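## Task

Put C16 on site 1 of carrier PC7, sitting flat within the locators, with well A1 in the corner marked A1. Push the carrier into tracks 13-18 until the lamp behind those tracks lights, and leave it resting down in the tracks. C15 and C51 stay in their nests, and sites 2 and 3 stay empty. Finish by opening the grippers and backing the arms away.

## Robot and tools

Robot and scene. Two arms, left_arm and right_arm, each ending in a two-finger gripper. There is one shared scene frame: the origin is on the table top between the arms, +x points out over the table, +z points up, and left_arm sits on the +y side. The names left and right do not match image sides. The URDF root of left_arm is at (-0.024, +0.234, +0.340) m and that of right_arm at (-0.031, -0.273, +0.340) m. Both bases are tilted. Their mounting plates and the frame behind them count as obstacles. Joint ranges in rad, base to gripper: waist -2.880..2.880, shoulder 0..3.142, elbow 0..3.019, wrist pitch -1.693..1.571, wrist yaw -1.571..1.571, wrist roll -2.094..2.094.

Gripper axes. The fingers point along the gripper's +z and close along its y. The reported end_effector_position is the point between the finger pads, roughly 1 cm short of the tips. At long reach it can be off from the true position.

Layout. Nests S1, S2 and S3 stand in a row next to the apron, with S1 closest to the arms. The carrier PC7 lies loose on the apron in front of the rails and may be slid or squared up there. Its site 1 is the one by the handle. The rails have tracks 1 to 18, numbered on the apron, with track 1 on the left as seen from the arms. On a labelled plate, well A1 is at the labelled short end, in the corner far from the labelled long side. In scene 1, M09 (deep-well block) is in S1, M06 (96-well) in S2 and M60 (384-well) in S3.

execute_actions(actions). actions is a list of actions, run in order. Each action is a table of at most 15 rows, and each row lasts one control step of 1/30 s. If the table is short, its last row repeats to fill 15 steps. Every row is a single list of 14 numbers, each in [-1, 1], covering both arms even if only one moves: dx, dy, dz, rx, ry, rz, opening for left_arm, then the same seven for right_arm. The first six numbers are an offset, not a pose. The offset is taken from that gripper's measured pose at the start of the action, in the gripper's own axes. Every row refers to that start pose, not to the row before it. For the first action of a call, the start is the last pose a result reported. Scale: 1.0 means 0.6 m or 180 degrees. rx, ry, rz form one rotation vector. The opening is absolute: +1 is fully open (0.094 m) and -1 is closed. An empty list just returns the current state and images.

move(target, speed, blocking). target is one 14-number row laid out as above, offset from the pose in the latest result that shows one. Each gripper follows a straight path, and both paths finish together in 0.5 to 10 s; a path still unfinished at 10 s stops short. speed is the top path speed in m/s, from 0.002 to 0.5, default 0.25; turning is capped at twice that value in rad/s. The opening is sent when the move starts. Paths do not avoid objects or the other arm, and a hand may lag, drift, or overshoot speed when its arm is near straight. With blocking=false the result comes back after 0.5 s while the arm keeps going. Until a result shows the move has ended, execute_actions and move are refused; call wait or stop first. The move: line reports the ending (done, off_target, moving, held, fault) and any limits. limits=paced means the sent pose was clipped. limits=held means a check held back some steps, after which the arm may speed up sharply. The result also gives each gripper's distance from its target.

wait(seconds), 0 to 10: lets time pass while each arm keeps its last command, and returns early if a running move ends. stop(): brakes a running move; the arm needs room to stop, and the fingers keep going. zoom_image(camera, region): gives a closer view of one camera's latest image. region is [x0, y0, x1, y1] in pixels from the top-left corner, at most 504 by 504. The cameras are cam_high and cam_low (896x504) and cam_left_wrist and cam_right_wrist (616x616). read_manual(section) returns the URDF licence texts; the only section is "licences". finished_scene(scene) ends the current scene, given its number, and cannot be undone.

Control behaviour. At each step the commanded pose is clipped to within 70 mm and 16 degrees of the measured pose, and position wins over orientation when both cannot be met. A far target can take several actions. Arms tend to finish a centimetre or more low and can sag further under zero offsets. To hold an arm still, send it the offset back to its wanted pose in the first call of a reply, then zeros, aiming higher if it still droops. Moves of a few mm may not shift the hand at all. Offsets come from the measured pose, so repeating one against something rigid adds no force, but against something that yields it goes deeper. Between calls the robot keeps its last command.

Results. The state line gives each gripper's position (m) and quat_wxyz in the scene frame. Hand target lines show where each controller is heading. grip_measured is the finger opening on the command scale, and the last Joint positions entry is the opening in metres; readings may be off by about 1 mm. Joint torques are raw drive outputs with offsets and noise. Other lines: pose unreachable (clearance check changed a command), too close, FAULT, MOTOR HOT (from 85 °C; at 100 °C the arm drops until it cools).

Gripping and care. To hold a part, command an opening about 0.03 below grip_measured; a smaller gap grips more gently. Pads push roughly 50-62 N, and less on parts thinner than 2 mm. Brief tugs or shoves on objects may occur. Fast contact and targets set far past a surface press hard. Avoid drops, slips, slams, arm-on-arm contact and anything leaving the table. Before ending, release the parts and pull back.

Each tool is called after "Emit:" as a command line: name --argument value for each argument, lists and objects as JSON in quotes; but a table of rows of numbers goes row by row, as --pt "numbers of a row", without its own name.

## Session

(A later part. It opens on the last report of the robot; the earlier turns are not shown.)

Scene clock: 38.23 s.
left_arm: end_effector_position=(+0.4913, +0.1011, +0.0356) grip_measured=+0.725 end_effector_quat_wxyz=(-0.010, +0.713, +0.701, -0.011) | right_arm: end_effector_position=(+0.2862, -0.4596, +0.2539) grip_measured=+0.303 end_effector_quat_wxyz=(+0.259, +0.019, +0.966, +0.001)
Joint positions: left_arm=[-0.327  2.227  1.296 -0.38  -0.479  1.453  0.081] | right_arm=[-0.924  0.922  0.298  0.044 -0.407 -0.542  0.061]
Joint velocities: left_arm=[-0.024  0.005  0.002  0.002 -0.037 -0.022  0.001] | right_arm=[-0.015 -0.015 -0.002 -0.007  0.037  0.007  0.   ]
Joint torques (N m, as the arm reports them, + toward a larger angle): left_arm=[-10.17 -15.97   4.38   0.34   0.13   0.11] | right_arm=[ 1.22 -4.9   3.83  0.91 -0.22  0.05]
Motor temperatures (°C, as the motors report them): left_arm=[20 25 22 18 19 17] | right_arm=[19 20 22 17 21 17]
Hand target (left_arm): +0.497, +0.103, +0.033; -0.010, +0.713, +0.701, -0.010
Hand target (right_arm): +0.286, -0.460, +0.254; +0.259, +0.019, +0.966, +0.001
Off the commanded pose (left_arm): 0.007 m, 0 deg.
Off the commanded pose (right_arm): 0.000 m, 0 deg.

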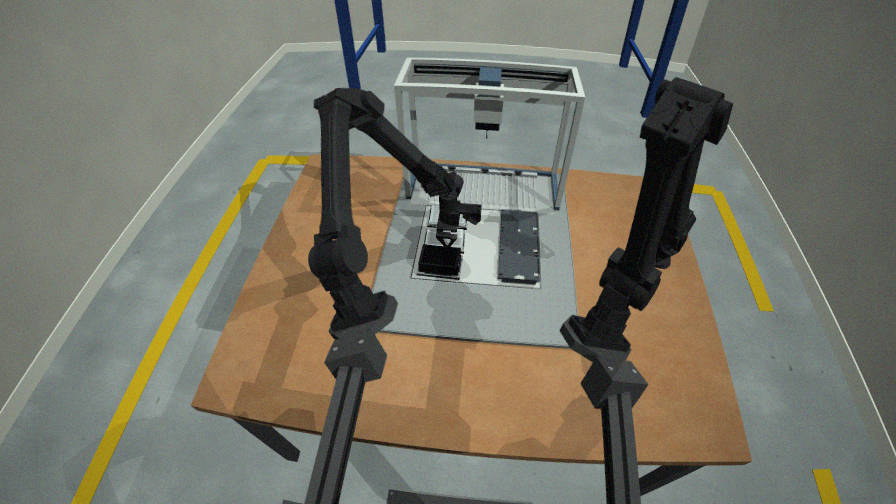

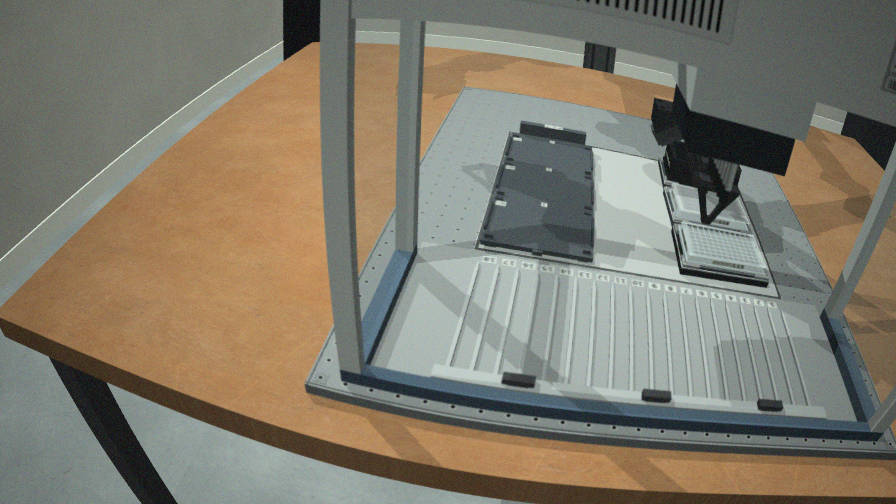

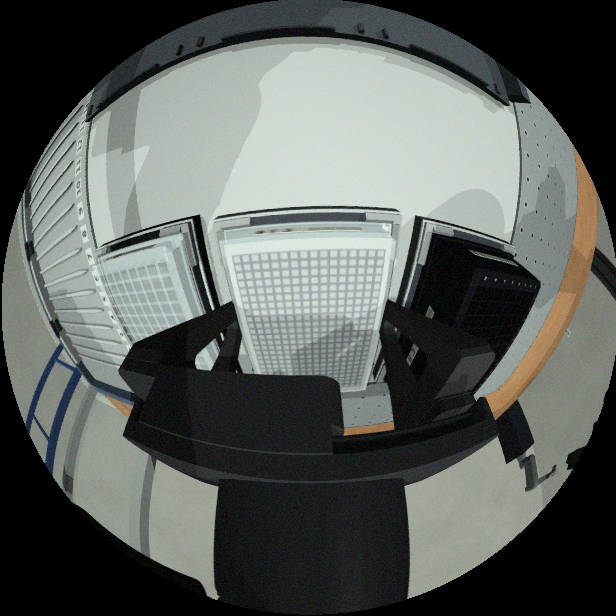

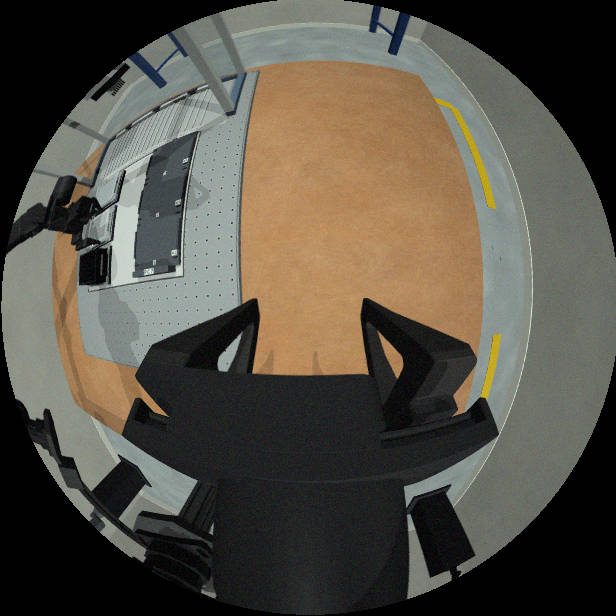

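Emit:
move --target '[0,0,-0.14,-0.008,0,-0.005,0.69,0,0,0,0,0,0,0.3]' --speed 0.06

Emit:
move --target '[-0.42,-0.145,0.03,0,0,0,0.69,0,0,0,0,0,0,0.3]' --speed 0.12

Scene clock: 42.27 s.
left_arm: end_effector_position=(+0.4892, +0.1059, +0.1059) grip_measured=+0.725 end_effector_quat_wxyz=(-0.008, +0.709, +0.705, -0.006) | right_arm: end_effector_position=(+0.2862, -0.4596, +0.2539) grip_measured=+0.303 end_effector_quat_wxyz=(+0.259, +0.019, +0.966, +0.001)
Joint positions: left_arm=[-0.383  2.07   1.217 -0.475 -0.499  1.385  0.081] | right_arm=[-0.924  0.922  0.298  0.044 -0.407 -0.542  0.061]
Joint velocities: left_arm=[ 0.015 -0.005  0.002 -0.017 -0.037  0.037  0.   ] | right_arm=[ 0.005 -0.005 -0.012 -0.022 -0.037  0.022  0.   ]
Joint torques (N m, as the arm reports them, + toward a larger angle): left_arm=[-11.99 -17.28   3.72  -0.09  -0.04  -0.1 ] | right_arm=[ 1.16 -5.35  3.9   0.95 -0.19  0.01]
Motor temperatures (°C, as the motors report them): left_arm=[20 26 22 18 19 17] | right_arm=[19 20 22 17 21 17]
Hand target (left_arm): +0.494, +0.101, +0.120; -0.001, +0.708, +0.706, -0.002
Hand target (right_arm): +0.286, -0.460, +0.254; +0.259, +0.019, +0.966, +0.001
Off the commanded pose (left_arm): 0.015 m, 1 deg.
Off the commanded pose (right_arm): 0.000 m, 0 deg.
move: off_target (left_arm)

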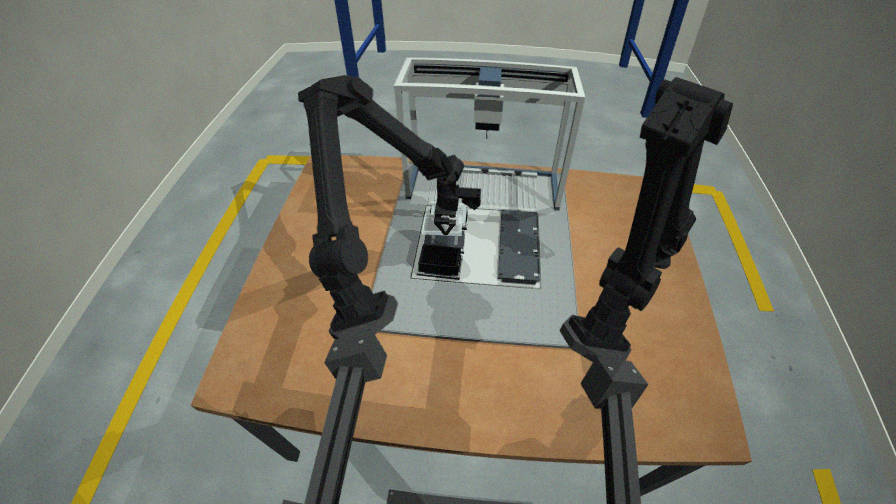

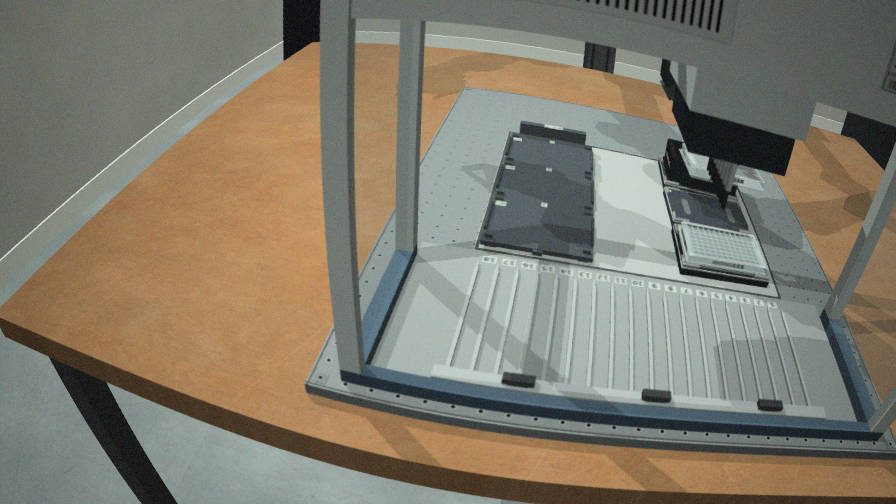

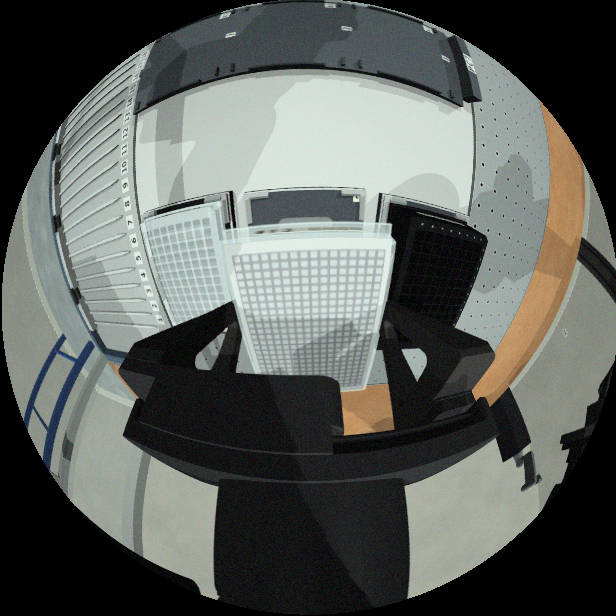

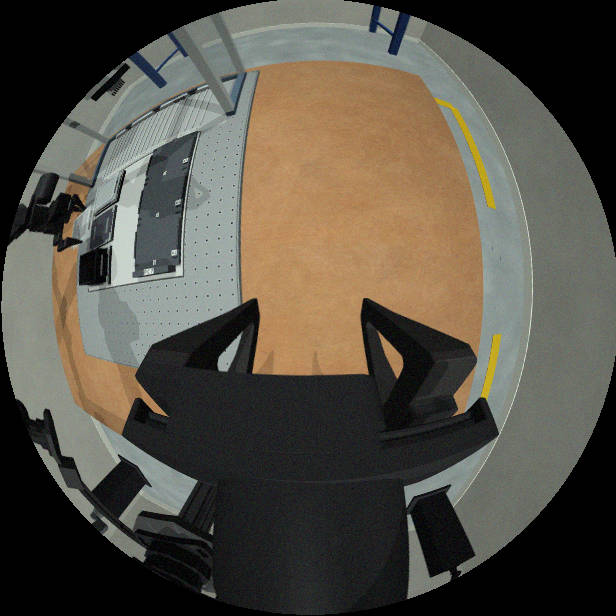

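Scene clock: 44.90 s.
left_arm: end_effector_position=(+0.3991, -0.1371, +0.0831) grip_measured=+0.725 end_effector_quat_wxyz=(-0.013, +0.712, +0.702, -0.006) | right_arm: end_effector_position=(+0.2862, -0.4596, +0.2539) grip_measured=+0.303 end_effector_quat_wxyz=(+0.259, +0.019, +0.966, +0.001)
Joint positions: left_arm=[-0.768  2.463  1.472 -0.574 -0.552  0.946  0.081] | right_arm=[-0.924  0.922  0.298  0.044 -0.407 -0.542  0.061]
Joint velocities: left_arm=[-0.005  0.005  0.007  0.002 -0.081 -0.081 -0.   ] | right_arm=[ 0.005  0.015  0.002  0.002 -0.037 -0.022 -0.001]
Joint torques (N m, as the arm reports them, + toward a larger angle): left_arm=[-14.21 -17.33   6.34  -0.01  -0.05  -0.12] | right_arm=[ 0.9  -5.36  3.89  0.92 -0.2   0.  ]
Motor temperatures (°C, as the motors report them): left_arm=[20 26 22 18 19 17] | right_arm=[19 20 22 17 21 17]
Hand target (left_arm): +0.405, -0.146, +0.089; -0.008, +0.709, +0.705, -0.003
Hand target (right_arm): +0.286, -0.460, +0.254; +0.259, +0.019, +0.966, +0.001
Off the commanded pose (left_arm): 0.010 m, 1 deg.
Off the commanded pose (right_arm): 0.000 m, 0 deg.
move: done

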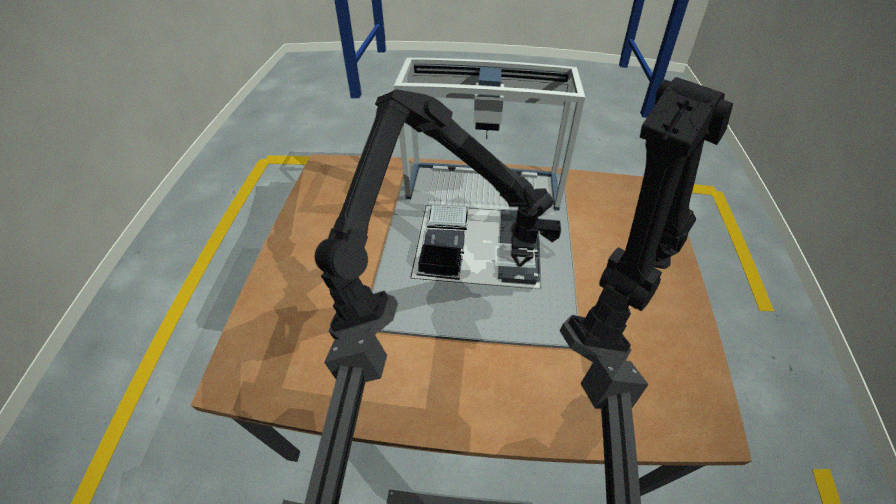

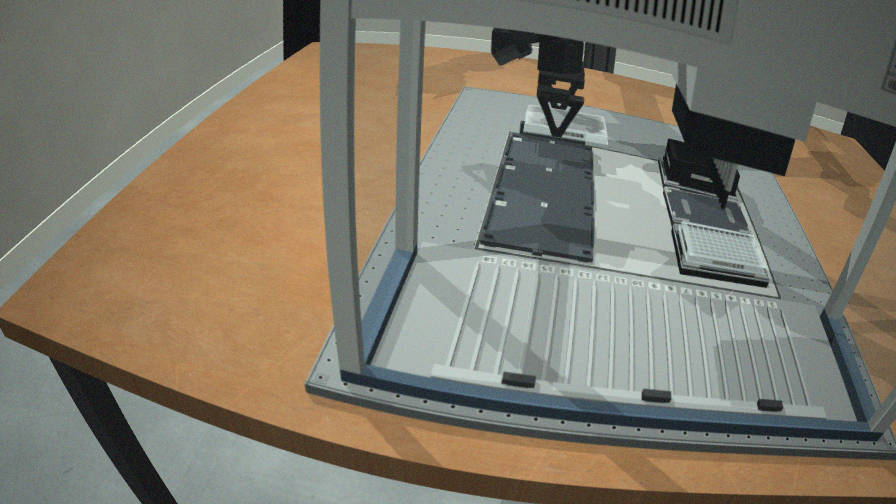

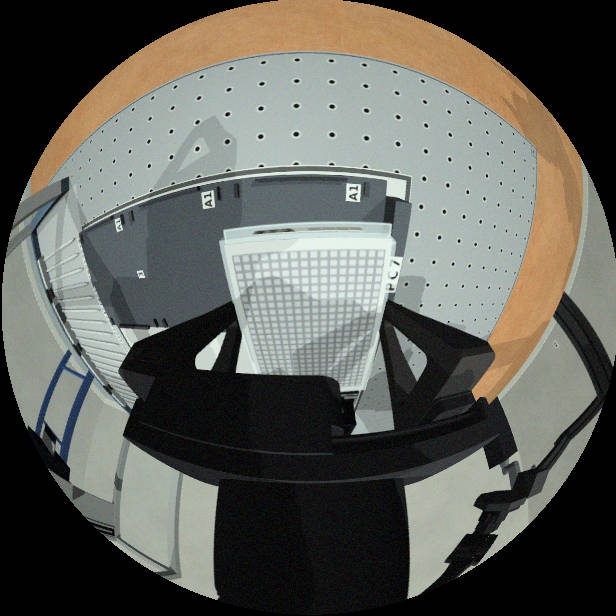

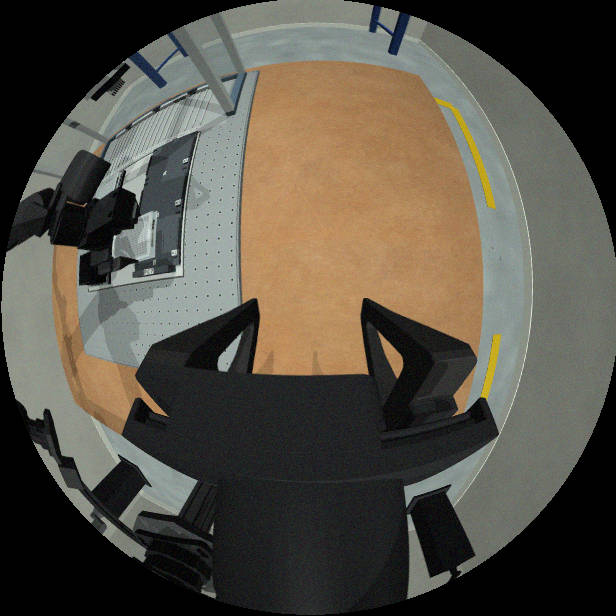

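Emit:
move --target '[-0.035,0.022,0.045,-0.01,-0.004,-0.007,0.69,0,0,0,0,0,0,0.3]' --speed 0.04

Emit:
zoom_image --camera "cam_left_wrist" --region '[160,160,460,360]'

Scene clock: 50.60 s.
left_arm: end_effector_position=(+0.3999, -0.1546, +0.0597) grip_measured=+0.725 end_effector_quat_wxyz=(-0.007, +0.708, +0.706, -0.002) | right_arm: end_effector_position=(+0.2862, -0.4596, +0.2539) grip_measured=+0.303 end_effector_quat_wxyz=(+0.259, +0.019, +0.966, +0.001)
Joint positions: left_arm=[-0.768  2.535  1.531 -0.545 -0.557  0.943  0.081] | right_arm=[-0.924  0.922  0.298  0.044 -0.407 -0.542  0.061]
Joint velocities: left_arm=[-0.005 -0.005 -0.007 -0.012 -0.022 -0.007  0.001] | right_arm=[-0.005 -0.005  0.002  0.017 -0.037  0.081  0.   ]
Joint torques (N m, as the arm reports them, + toward a larger angle): left_arm=[-12.54 -16.94   6.19   0.99  -0.07   0.14] | right_arm=[ 0.96 -5.12  3.77  0.87 -0.19  0.01]
Motor temperatures (°C, as the motors report them): left_arm=[20 26 22 18 19 17] | right_arm=[19 20 22 17 21 17]
Hand target (left_arm): +0.411, -0.158, +0.056; +0.002, +0.705, +0.710, +0.001
Hand target (right_arm): +0.286, -0.460, +0.254; +0.259, +0.019, +0.966, +0.001
Off the commanded pose (left_arm): 0.013 m, 1 deg.
Off the commanded pose (right_arm): 0.000 m, 0 deg.
move: off_target (left_arm)

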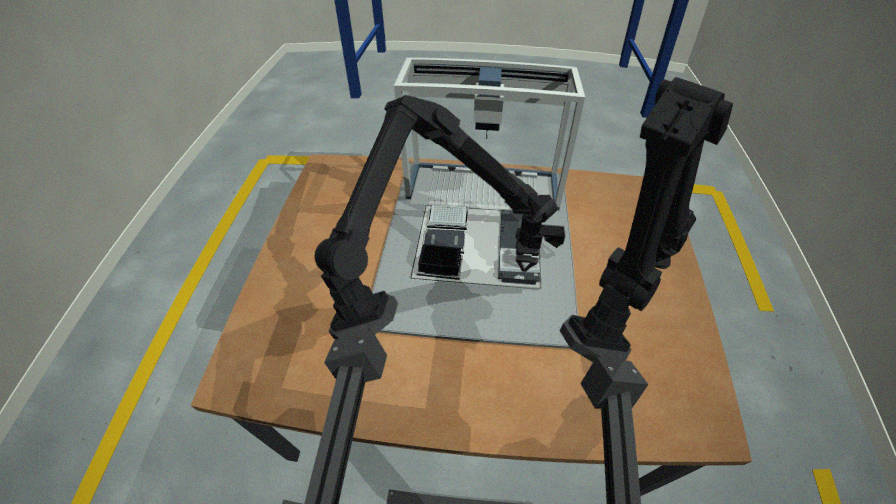

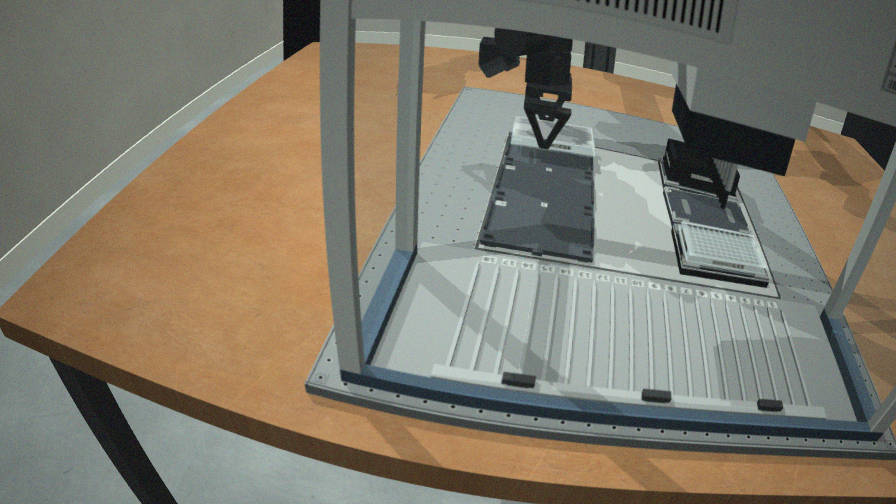

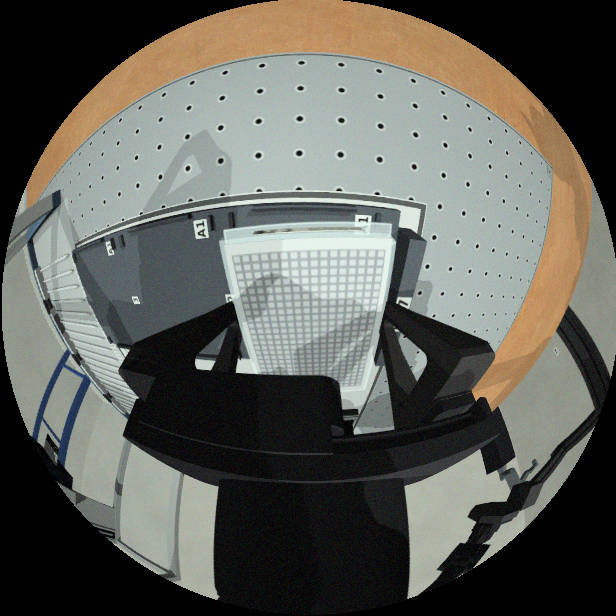

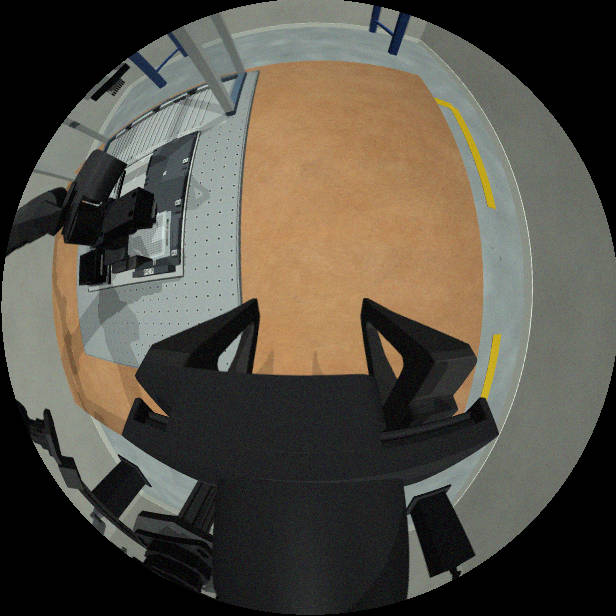

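Region (160, 160, 460, 360) of cam_left_wrist's 616x616 image, scaled by 1.680, with more detail than that image has.

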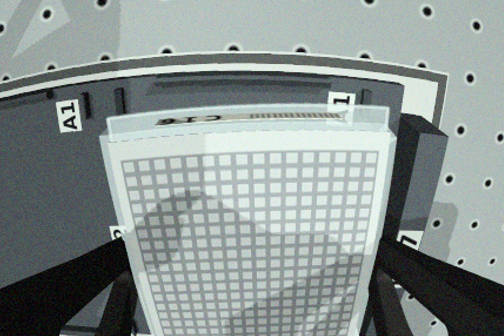

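Emit:
move --target '[-0.008,0.026,0.022,-0.005,-0.002,0.018,0.69,0,0,0,0,0,0,0.3]' --speed 0.03

Emit:
zoom_image --camera "cam_left_wrist" --region '[160,160,460,360]'

Scene clock: 58.93 s.
left_arm: end_effector_position=(+0.4033, -0.1569, +0.0518) grip_measured=+0.725 end_effector_quat_wxyz=(-0.007, +0.731, +0.683, -0.002) | right_arm: end_effector_position=(+0.2862, -0.4596, +0.2539) grip_measured=+0.303 end_effector_quat_wxyz=(+0.259, +0.019, +0.966, +0.001)
Joint positions: left_arm=[-0.761  2.555  1.555 -0.545 -0.557  1.015  0.081] | right_arm=[-0.924  0.922  0.298  0.044 -0.407 -0.542  0.061]
Joint velocities: left_arm=[ 0.005  0.005 -0.017 -0.017 -0.081  0.022  0.002] | right_arm=[-0.015  0.005 -0.017  0.012 -0.022 -0.066  0.001]
Joint torques (N m, as the arm reports them, + toward a larger angle): left_arm=[-12.34 -17.06   6.24   0.98  -0.04   0.18] | right_arm=[ 0.64 -5.55  3.83  0.97 -0.18  0.01]
Motor temperatures (°C, as the motors report them): left_arm=[21 26 23 18 19 17] | right_arm=[19 20 22 17 21 17]
Hand target (left_arm): +0.415, -0.159, +0.047; +0.001, +0.728, +0.686, +0.001
Hand target (right_arm): +0.286, -0.460, +0.254; +0.259, +0.019, +0.966, +0.001
Off the commanded pose (left_arm): 0.013 m, 1 deg.
Off the commanded pose (right_arm): 0.000 m, 0 deg.
move: off_target (left_arm)

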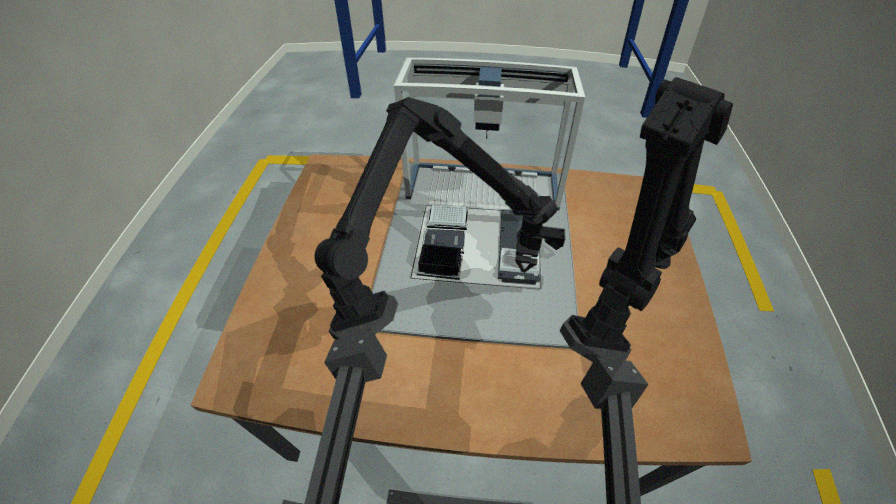

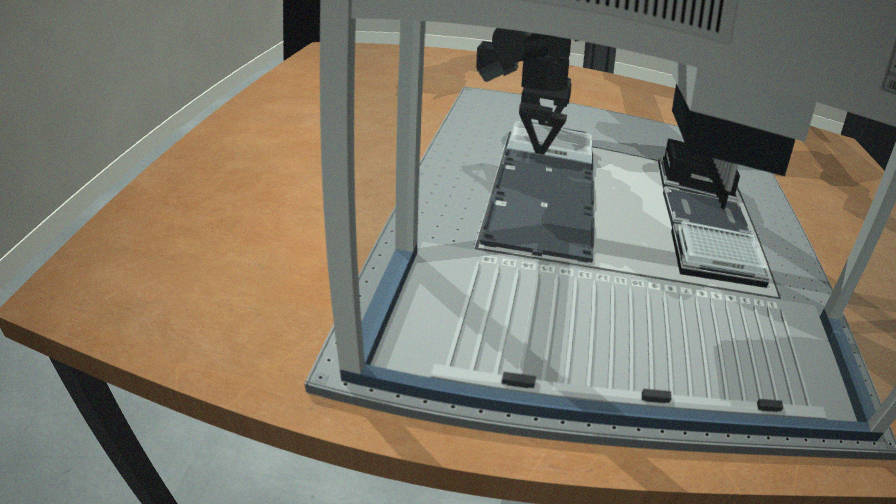

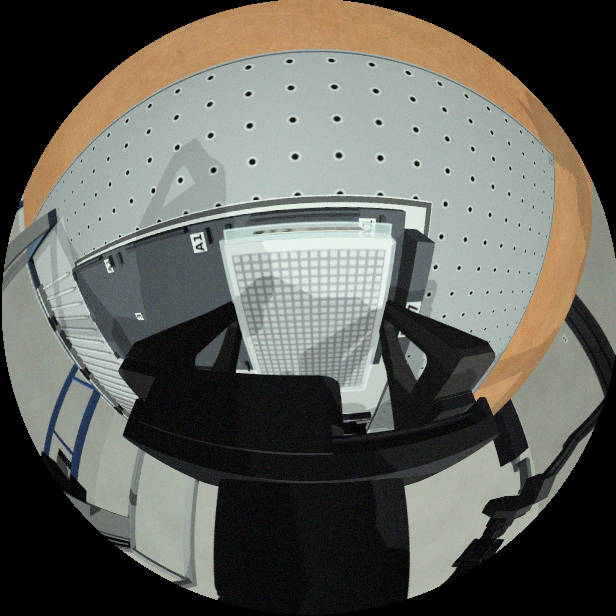

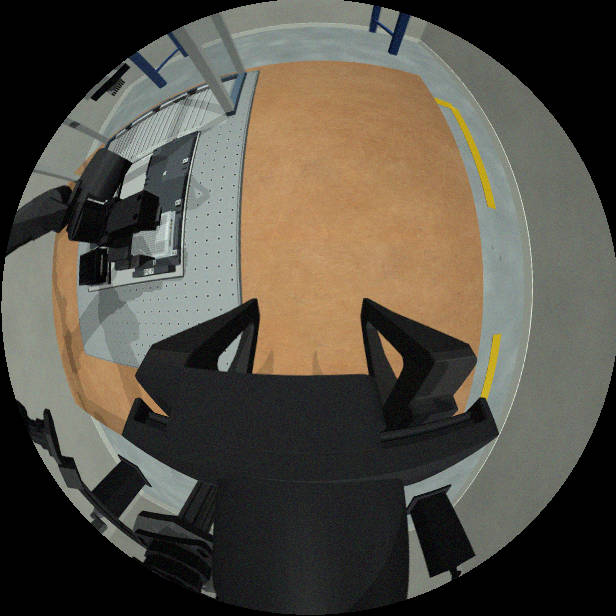

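Region (160, 160, 460, 360) of cam_left_wrist's 616x616 image, scaled by 1.680, with more detail than that image has.

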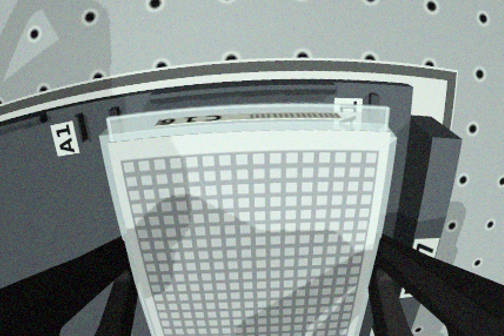

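Emit:
move --target '[-0.006,0.02,0.018,-0.005,-0.002,-0.006,0.69,0,0,0,0,0,0,0.3]' --speed 0.03

Emit:
zoom_image --camera "cam_left_wrist" --region '[160,160,460,360]'

Emit:
zoom_image --camera "cam_low" --region '[470,100,630,280]'

Scene clock: 63.23 s.
left_arm: end_effector_position=(+0.4013, -0.1593, +0.0456) grip_measured=+0.725 end_effector_quat_wxyz=(-0.008, +0.732, +0.682, -0.003) | right_arm: end_effector_position=(+0.2862, -0.4596, +0.2539) grip_measured=+0.303 end_effector_quat_wxyz=(+0.259, +0.019, +0.966, +0.001)
Joint positions: left_arm=[-0.76   2.572  1.566 -0.542 -0.557  1.018  0.081] | right_arm=[-0.924  0.922  0.298  0.044 -0.407 -0.542  0.061]
Joint velocities: left_arm=[-0.015 -0.005  0.007 -0.022 -0.081  0.007 -0.001] | right_arm=[-0.005  0.015 -0.002 -0.012  0.007  0.022  0.001]
Joint torques (N m, as the arm reports them, + toward a larger angle): left_arm=[-12.39 -16.9    6.24   1.    -0.02   0.08] | right_arm=[ 0.7  -4.78  3.83  0.91 -0.21  0.01]
Motor temperatures (°C, as the motors report them): left_arm=[21 26 23 18 19 17] | right_arm=[19 20 22 17 21 17]
Hand target (left_arm): +0.415, -0.161, +0.041; +0.001, +0.724, +0.689, +0.001
Hand target (right_arm): +0.286, -0.460, +0.254; +0.259, +0.019, +0.966, +0.001
Off the commanded pose (left_arm): 0.015 m, 2 deg.
Off the commanded pose (right_arm): 0.000 m, 0 deg.
move: off_target (left_arm)

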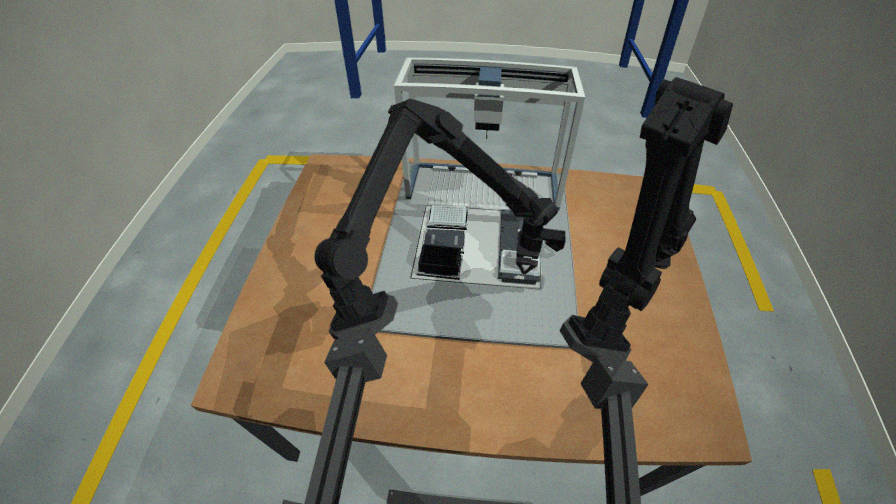

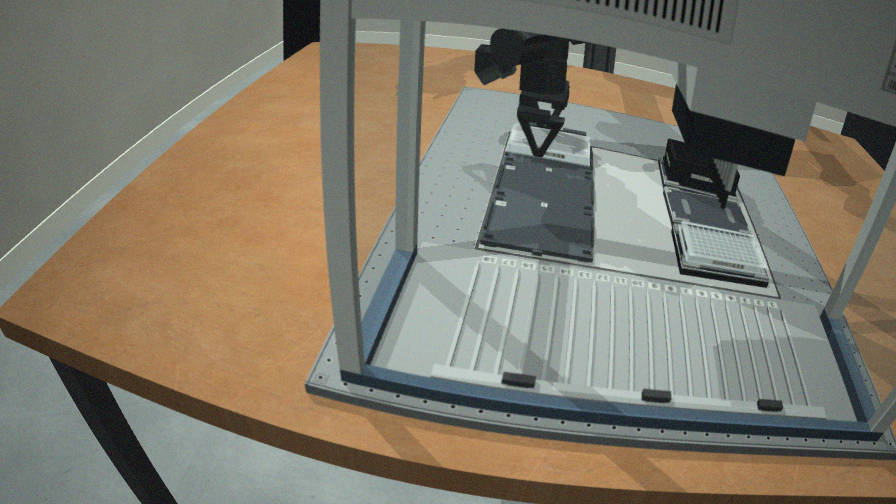

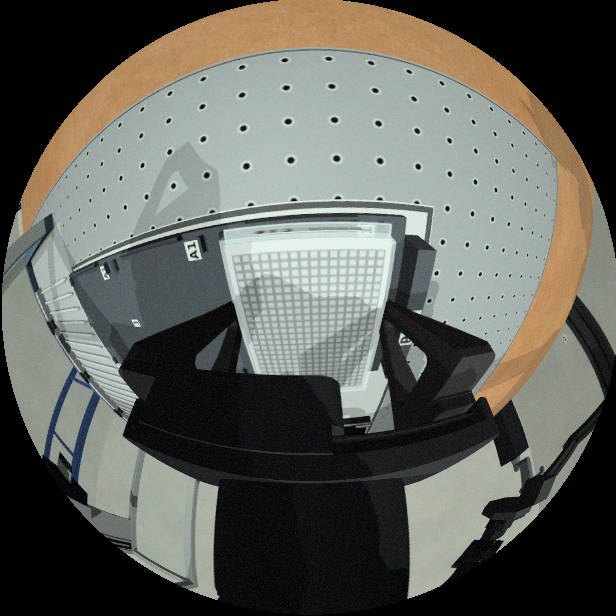

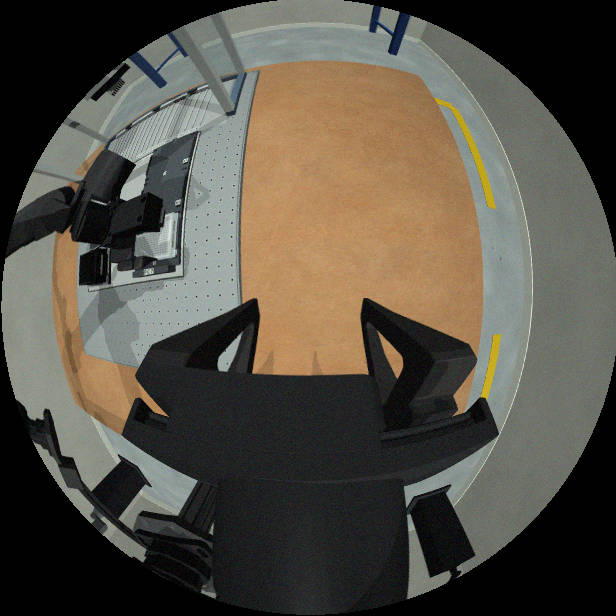

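Region (160, 160, 460, 360) of cam_left_wrist's 616x616 image, scaled by 1.680, with more detail than that image has.

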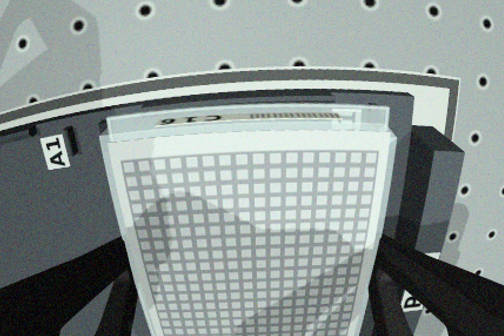

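Region (470, 100, 630, 280) of cam_low's 896x504 image, scaled by 2.800, with more detail than that image has.

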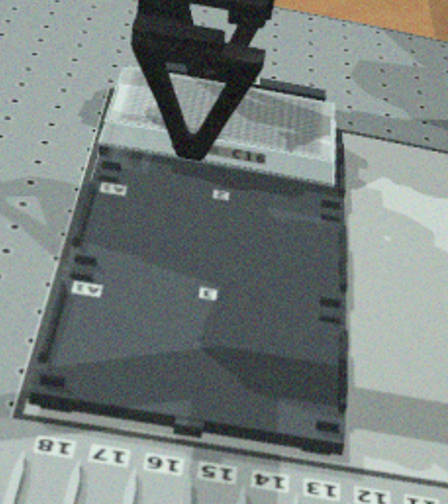

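Emit:
execute_actions --actions '[[[0.03,0.04,-0.005,-0.005,0,-0.022,0.69,0,0,0,0,0,0,0.3],[0.03,0.04,-0.005,-0.005,0,-0.022,0.69,0,0,0,0,0,0,0.3],[0.03,0.04,-0.005,-0.005,0,-0.022,0.69,0,0,0,0,0,0,0.3],[0.03,0.04,-0.005,-0.005,0,-0.022,0.69,0,0,0,0,0,0,0.3],[0.003,0.022,0,-0.005,0,-0.012,0.69,0,0,0,0,0,0,0.3]]]'

Emit:
zoom_image --camera "cam_left_wrist" --region '[160,160,460,360]'

Scene clock: 67.73 s.
left_arm: end_effector_position=(+0.4052, -0.1513, +0.0408) grip_measured=+0.725 end_effector_quat_wxyz=(-0.013, +0.726, +0.688, -0.000) | right_arm: end_effector_position=(+0.2862, -0.4596, +0.2539) grip_measured=+0.303 end_effector_quat_wxyz=(+0.259, +0.019, +0.966, +0.001)
Joint positions: left_arm=[-0.744  2.572  1.566 -0.542 -0.562  1.014  0.081] | right_arm=[-0.924  0.922  0.298  0.044 -0.407 -0.542  0.061]
Joint velocities: left_arm=[-0.015 -0.005  0.002 -0.017 -0.007 -0.022  0.002] | right_arm=[-0.015  0.005  0.012  0.017  0.007  0.007 -0.   ]
Joint torques (N m, as the arm reports them, + toward a larger angle): left_arm=[-14.24 -17.93   5.57   0.58  -0.01  -0.09] | right_arm=[ 1.02 -5.32  3.82  0.95 -0.21  0.01]
Motor temperatures (°C, as the motors report them): left_arm=[21 26 23 18 19 17] | right_arm=[19 20 22 17 21 16]
Hand target (left_arm): +0.415, -0.158, +0.046; -0.003, +0.719, +0.695, +0.003
Hand target (right_arm): +0.286, -0.460, +0.254; +0.259, +0.019, +0.966, +0.001
Off the commanded pose (left_arm): 0.013 m, 2 deg.
Off the commanded pose (right_arm): 0.000 m, 0 deg.

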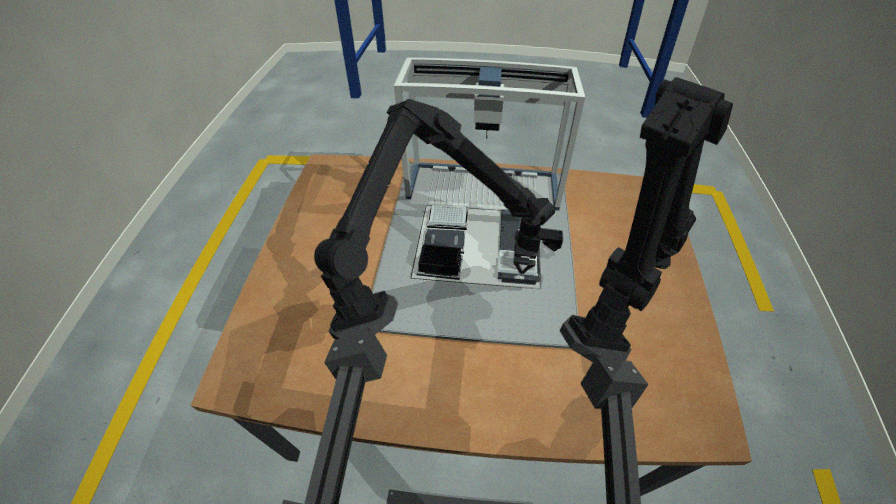

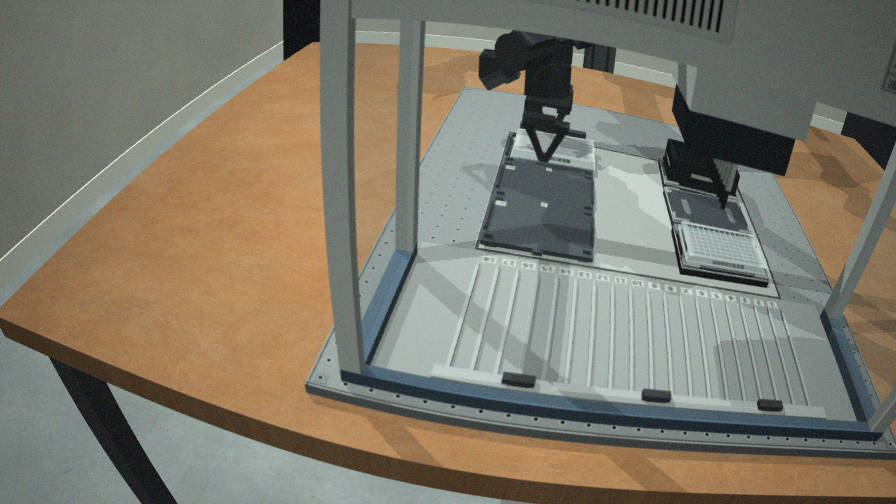

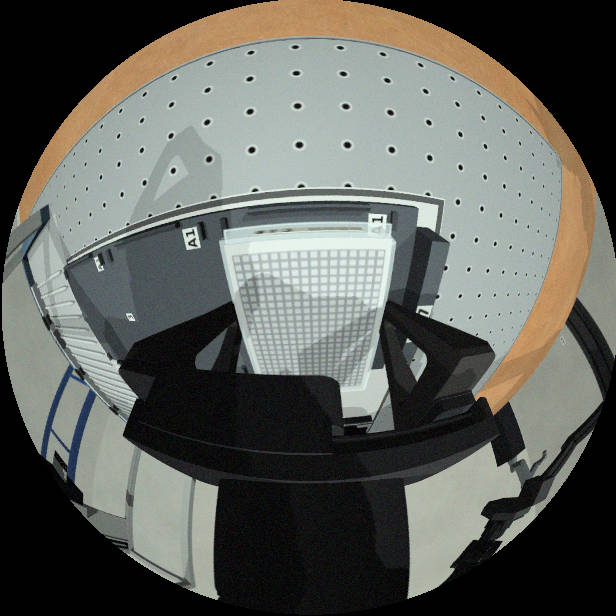

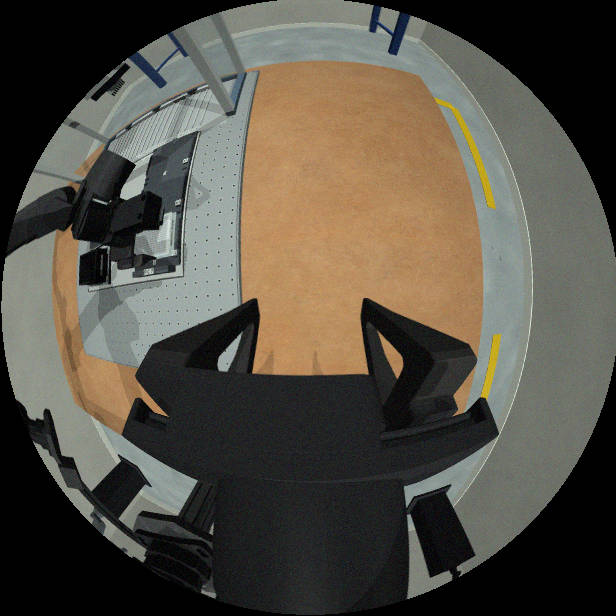

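Region (160, 160, 460, 360) of cam_left_wrist's 616x616 image, scaled by 1.680, with more detail than that image has.

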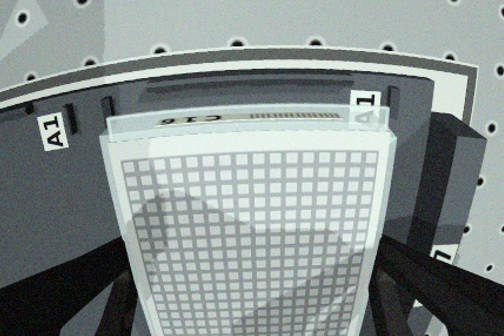

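Emit:
execute_actions --actions '[[[-0.035,0.02,-0.008,-0.006,0,-0.008,0.69,0,0,0,0,0,0,0.3],[-0.035,0.02,-0.008,-0.006,0,-0.008,0.69,0,0,0,0,0,0,0.3],[-0.035,0.02,-0.008,-0.006,0,-0.008,0.69,0,0,0,0,0,0,0.3],[-0.016,0.018,-0.008,-0.006,0,-0.008,0.69,0,0,0,0,0,0,0.3]]]'

Emit:
zoom_image --camera "cam_left_wrist" --region '[160,160,460,360]'

Scene clock: 71.93 s.
left_arm: end_effector_position=(+0.4124, -0.1555, +0.0402) grip_measured=+0.725 end_effector_quat_wxyz=(-0.013, +0.721, +0.692, +0.003) | right_arm: end_effector_position=(+0.2862, -0.4596, +0.2539) grip_measured=+0.303 end_effector_quat_wxyz=(+0.259, +0.019, +0.966, +0.001)
Joint positions: left_arm=[-0.745  2.584  1.598 -0.561 -0.57   1.001  0.081] | right_arm=[-0.924  0.922  0.298  0.044 -0.407 -0.542  0.061]
Joint velocities: left_arm=[-0.005 -0.005  0.007 -0.007 -0.051 -0.051 -0.   ] | right_arm=[-0.024 -0.005  0.002  0.002  0.022 -0.051 -0.001]
Joint torques (N m, as the arm reports them, + toward a larger angle): left_arm=[-14.94 -17.93   4.81   0.56  -0.06  -0.1 ] | right_arm=[ 0.85 -5.1   3.81  1.04 -0.2   0.  ]
Motor temperatures (°C, as the motors report them): left_arm=[21 26 23 18 19 17] | right_arm=[19 20 22 17 21 16]
Hand target (left_arm): +0.416, -0.161, +0.045; -0.006, +0.717, +0.697, +0.006
Hand target (right_arm): +0.286, -0.460, +0.254; +0.259, +0.019, +0.966, +0.001
Off the commanded pose (left_arm): 0.008 m, 1 deg.
Off the commanded pose (right_arm): 0.000 m, 0 deg.

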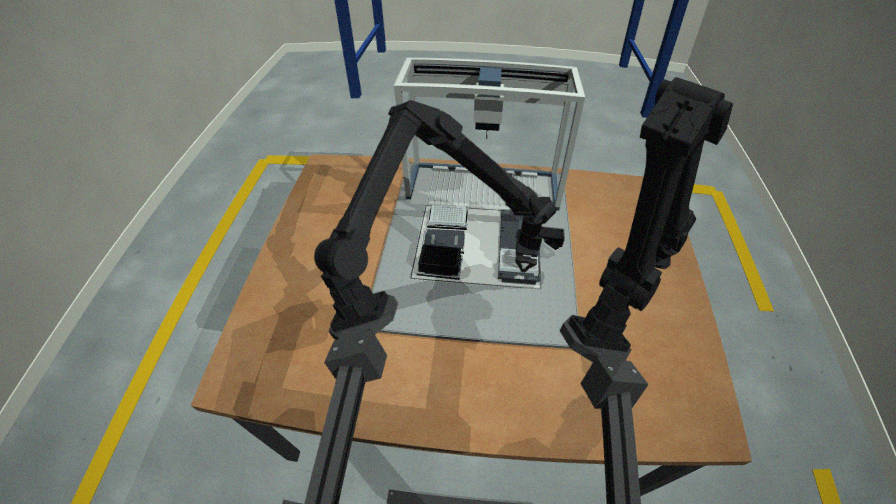

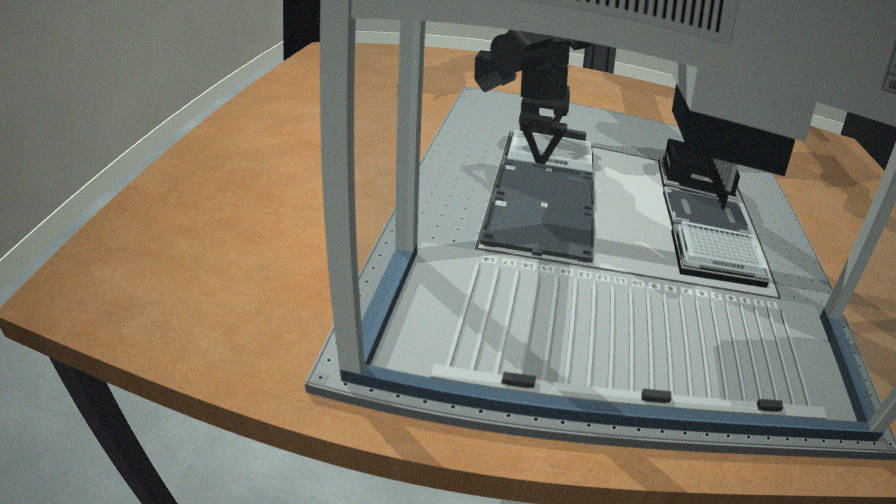

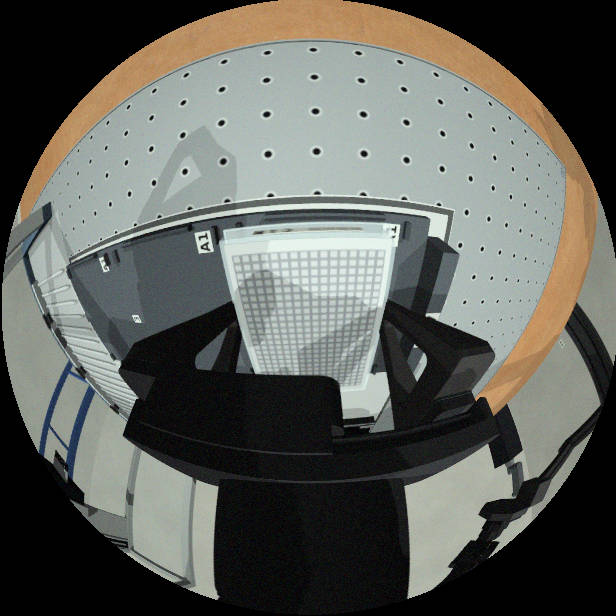

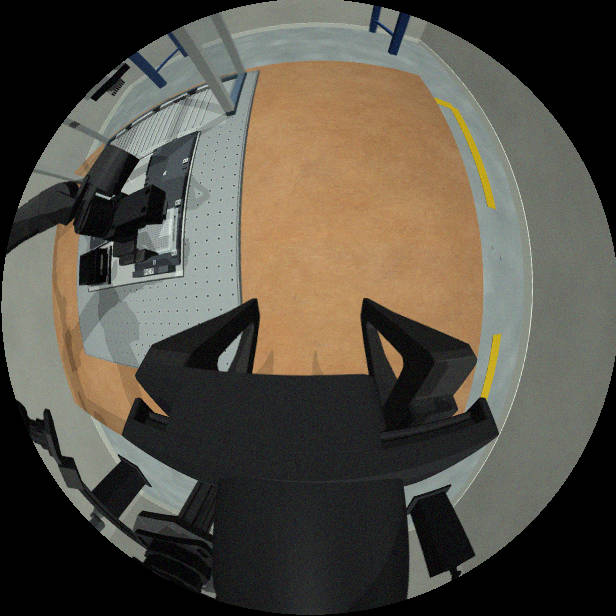

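Region (160, 160, 460, 360) of cam_left_wrist's 616x616 image, scaled by 1.680, with more detail than that image has.

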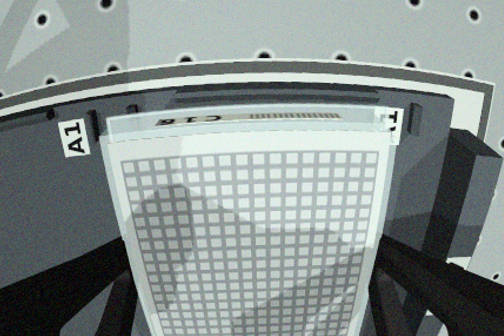

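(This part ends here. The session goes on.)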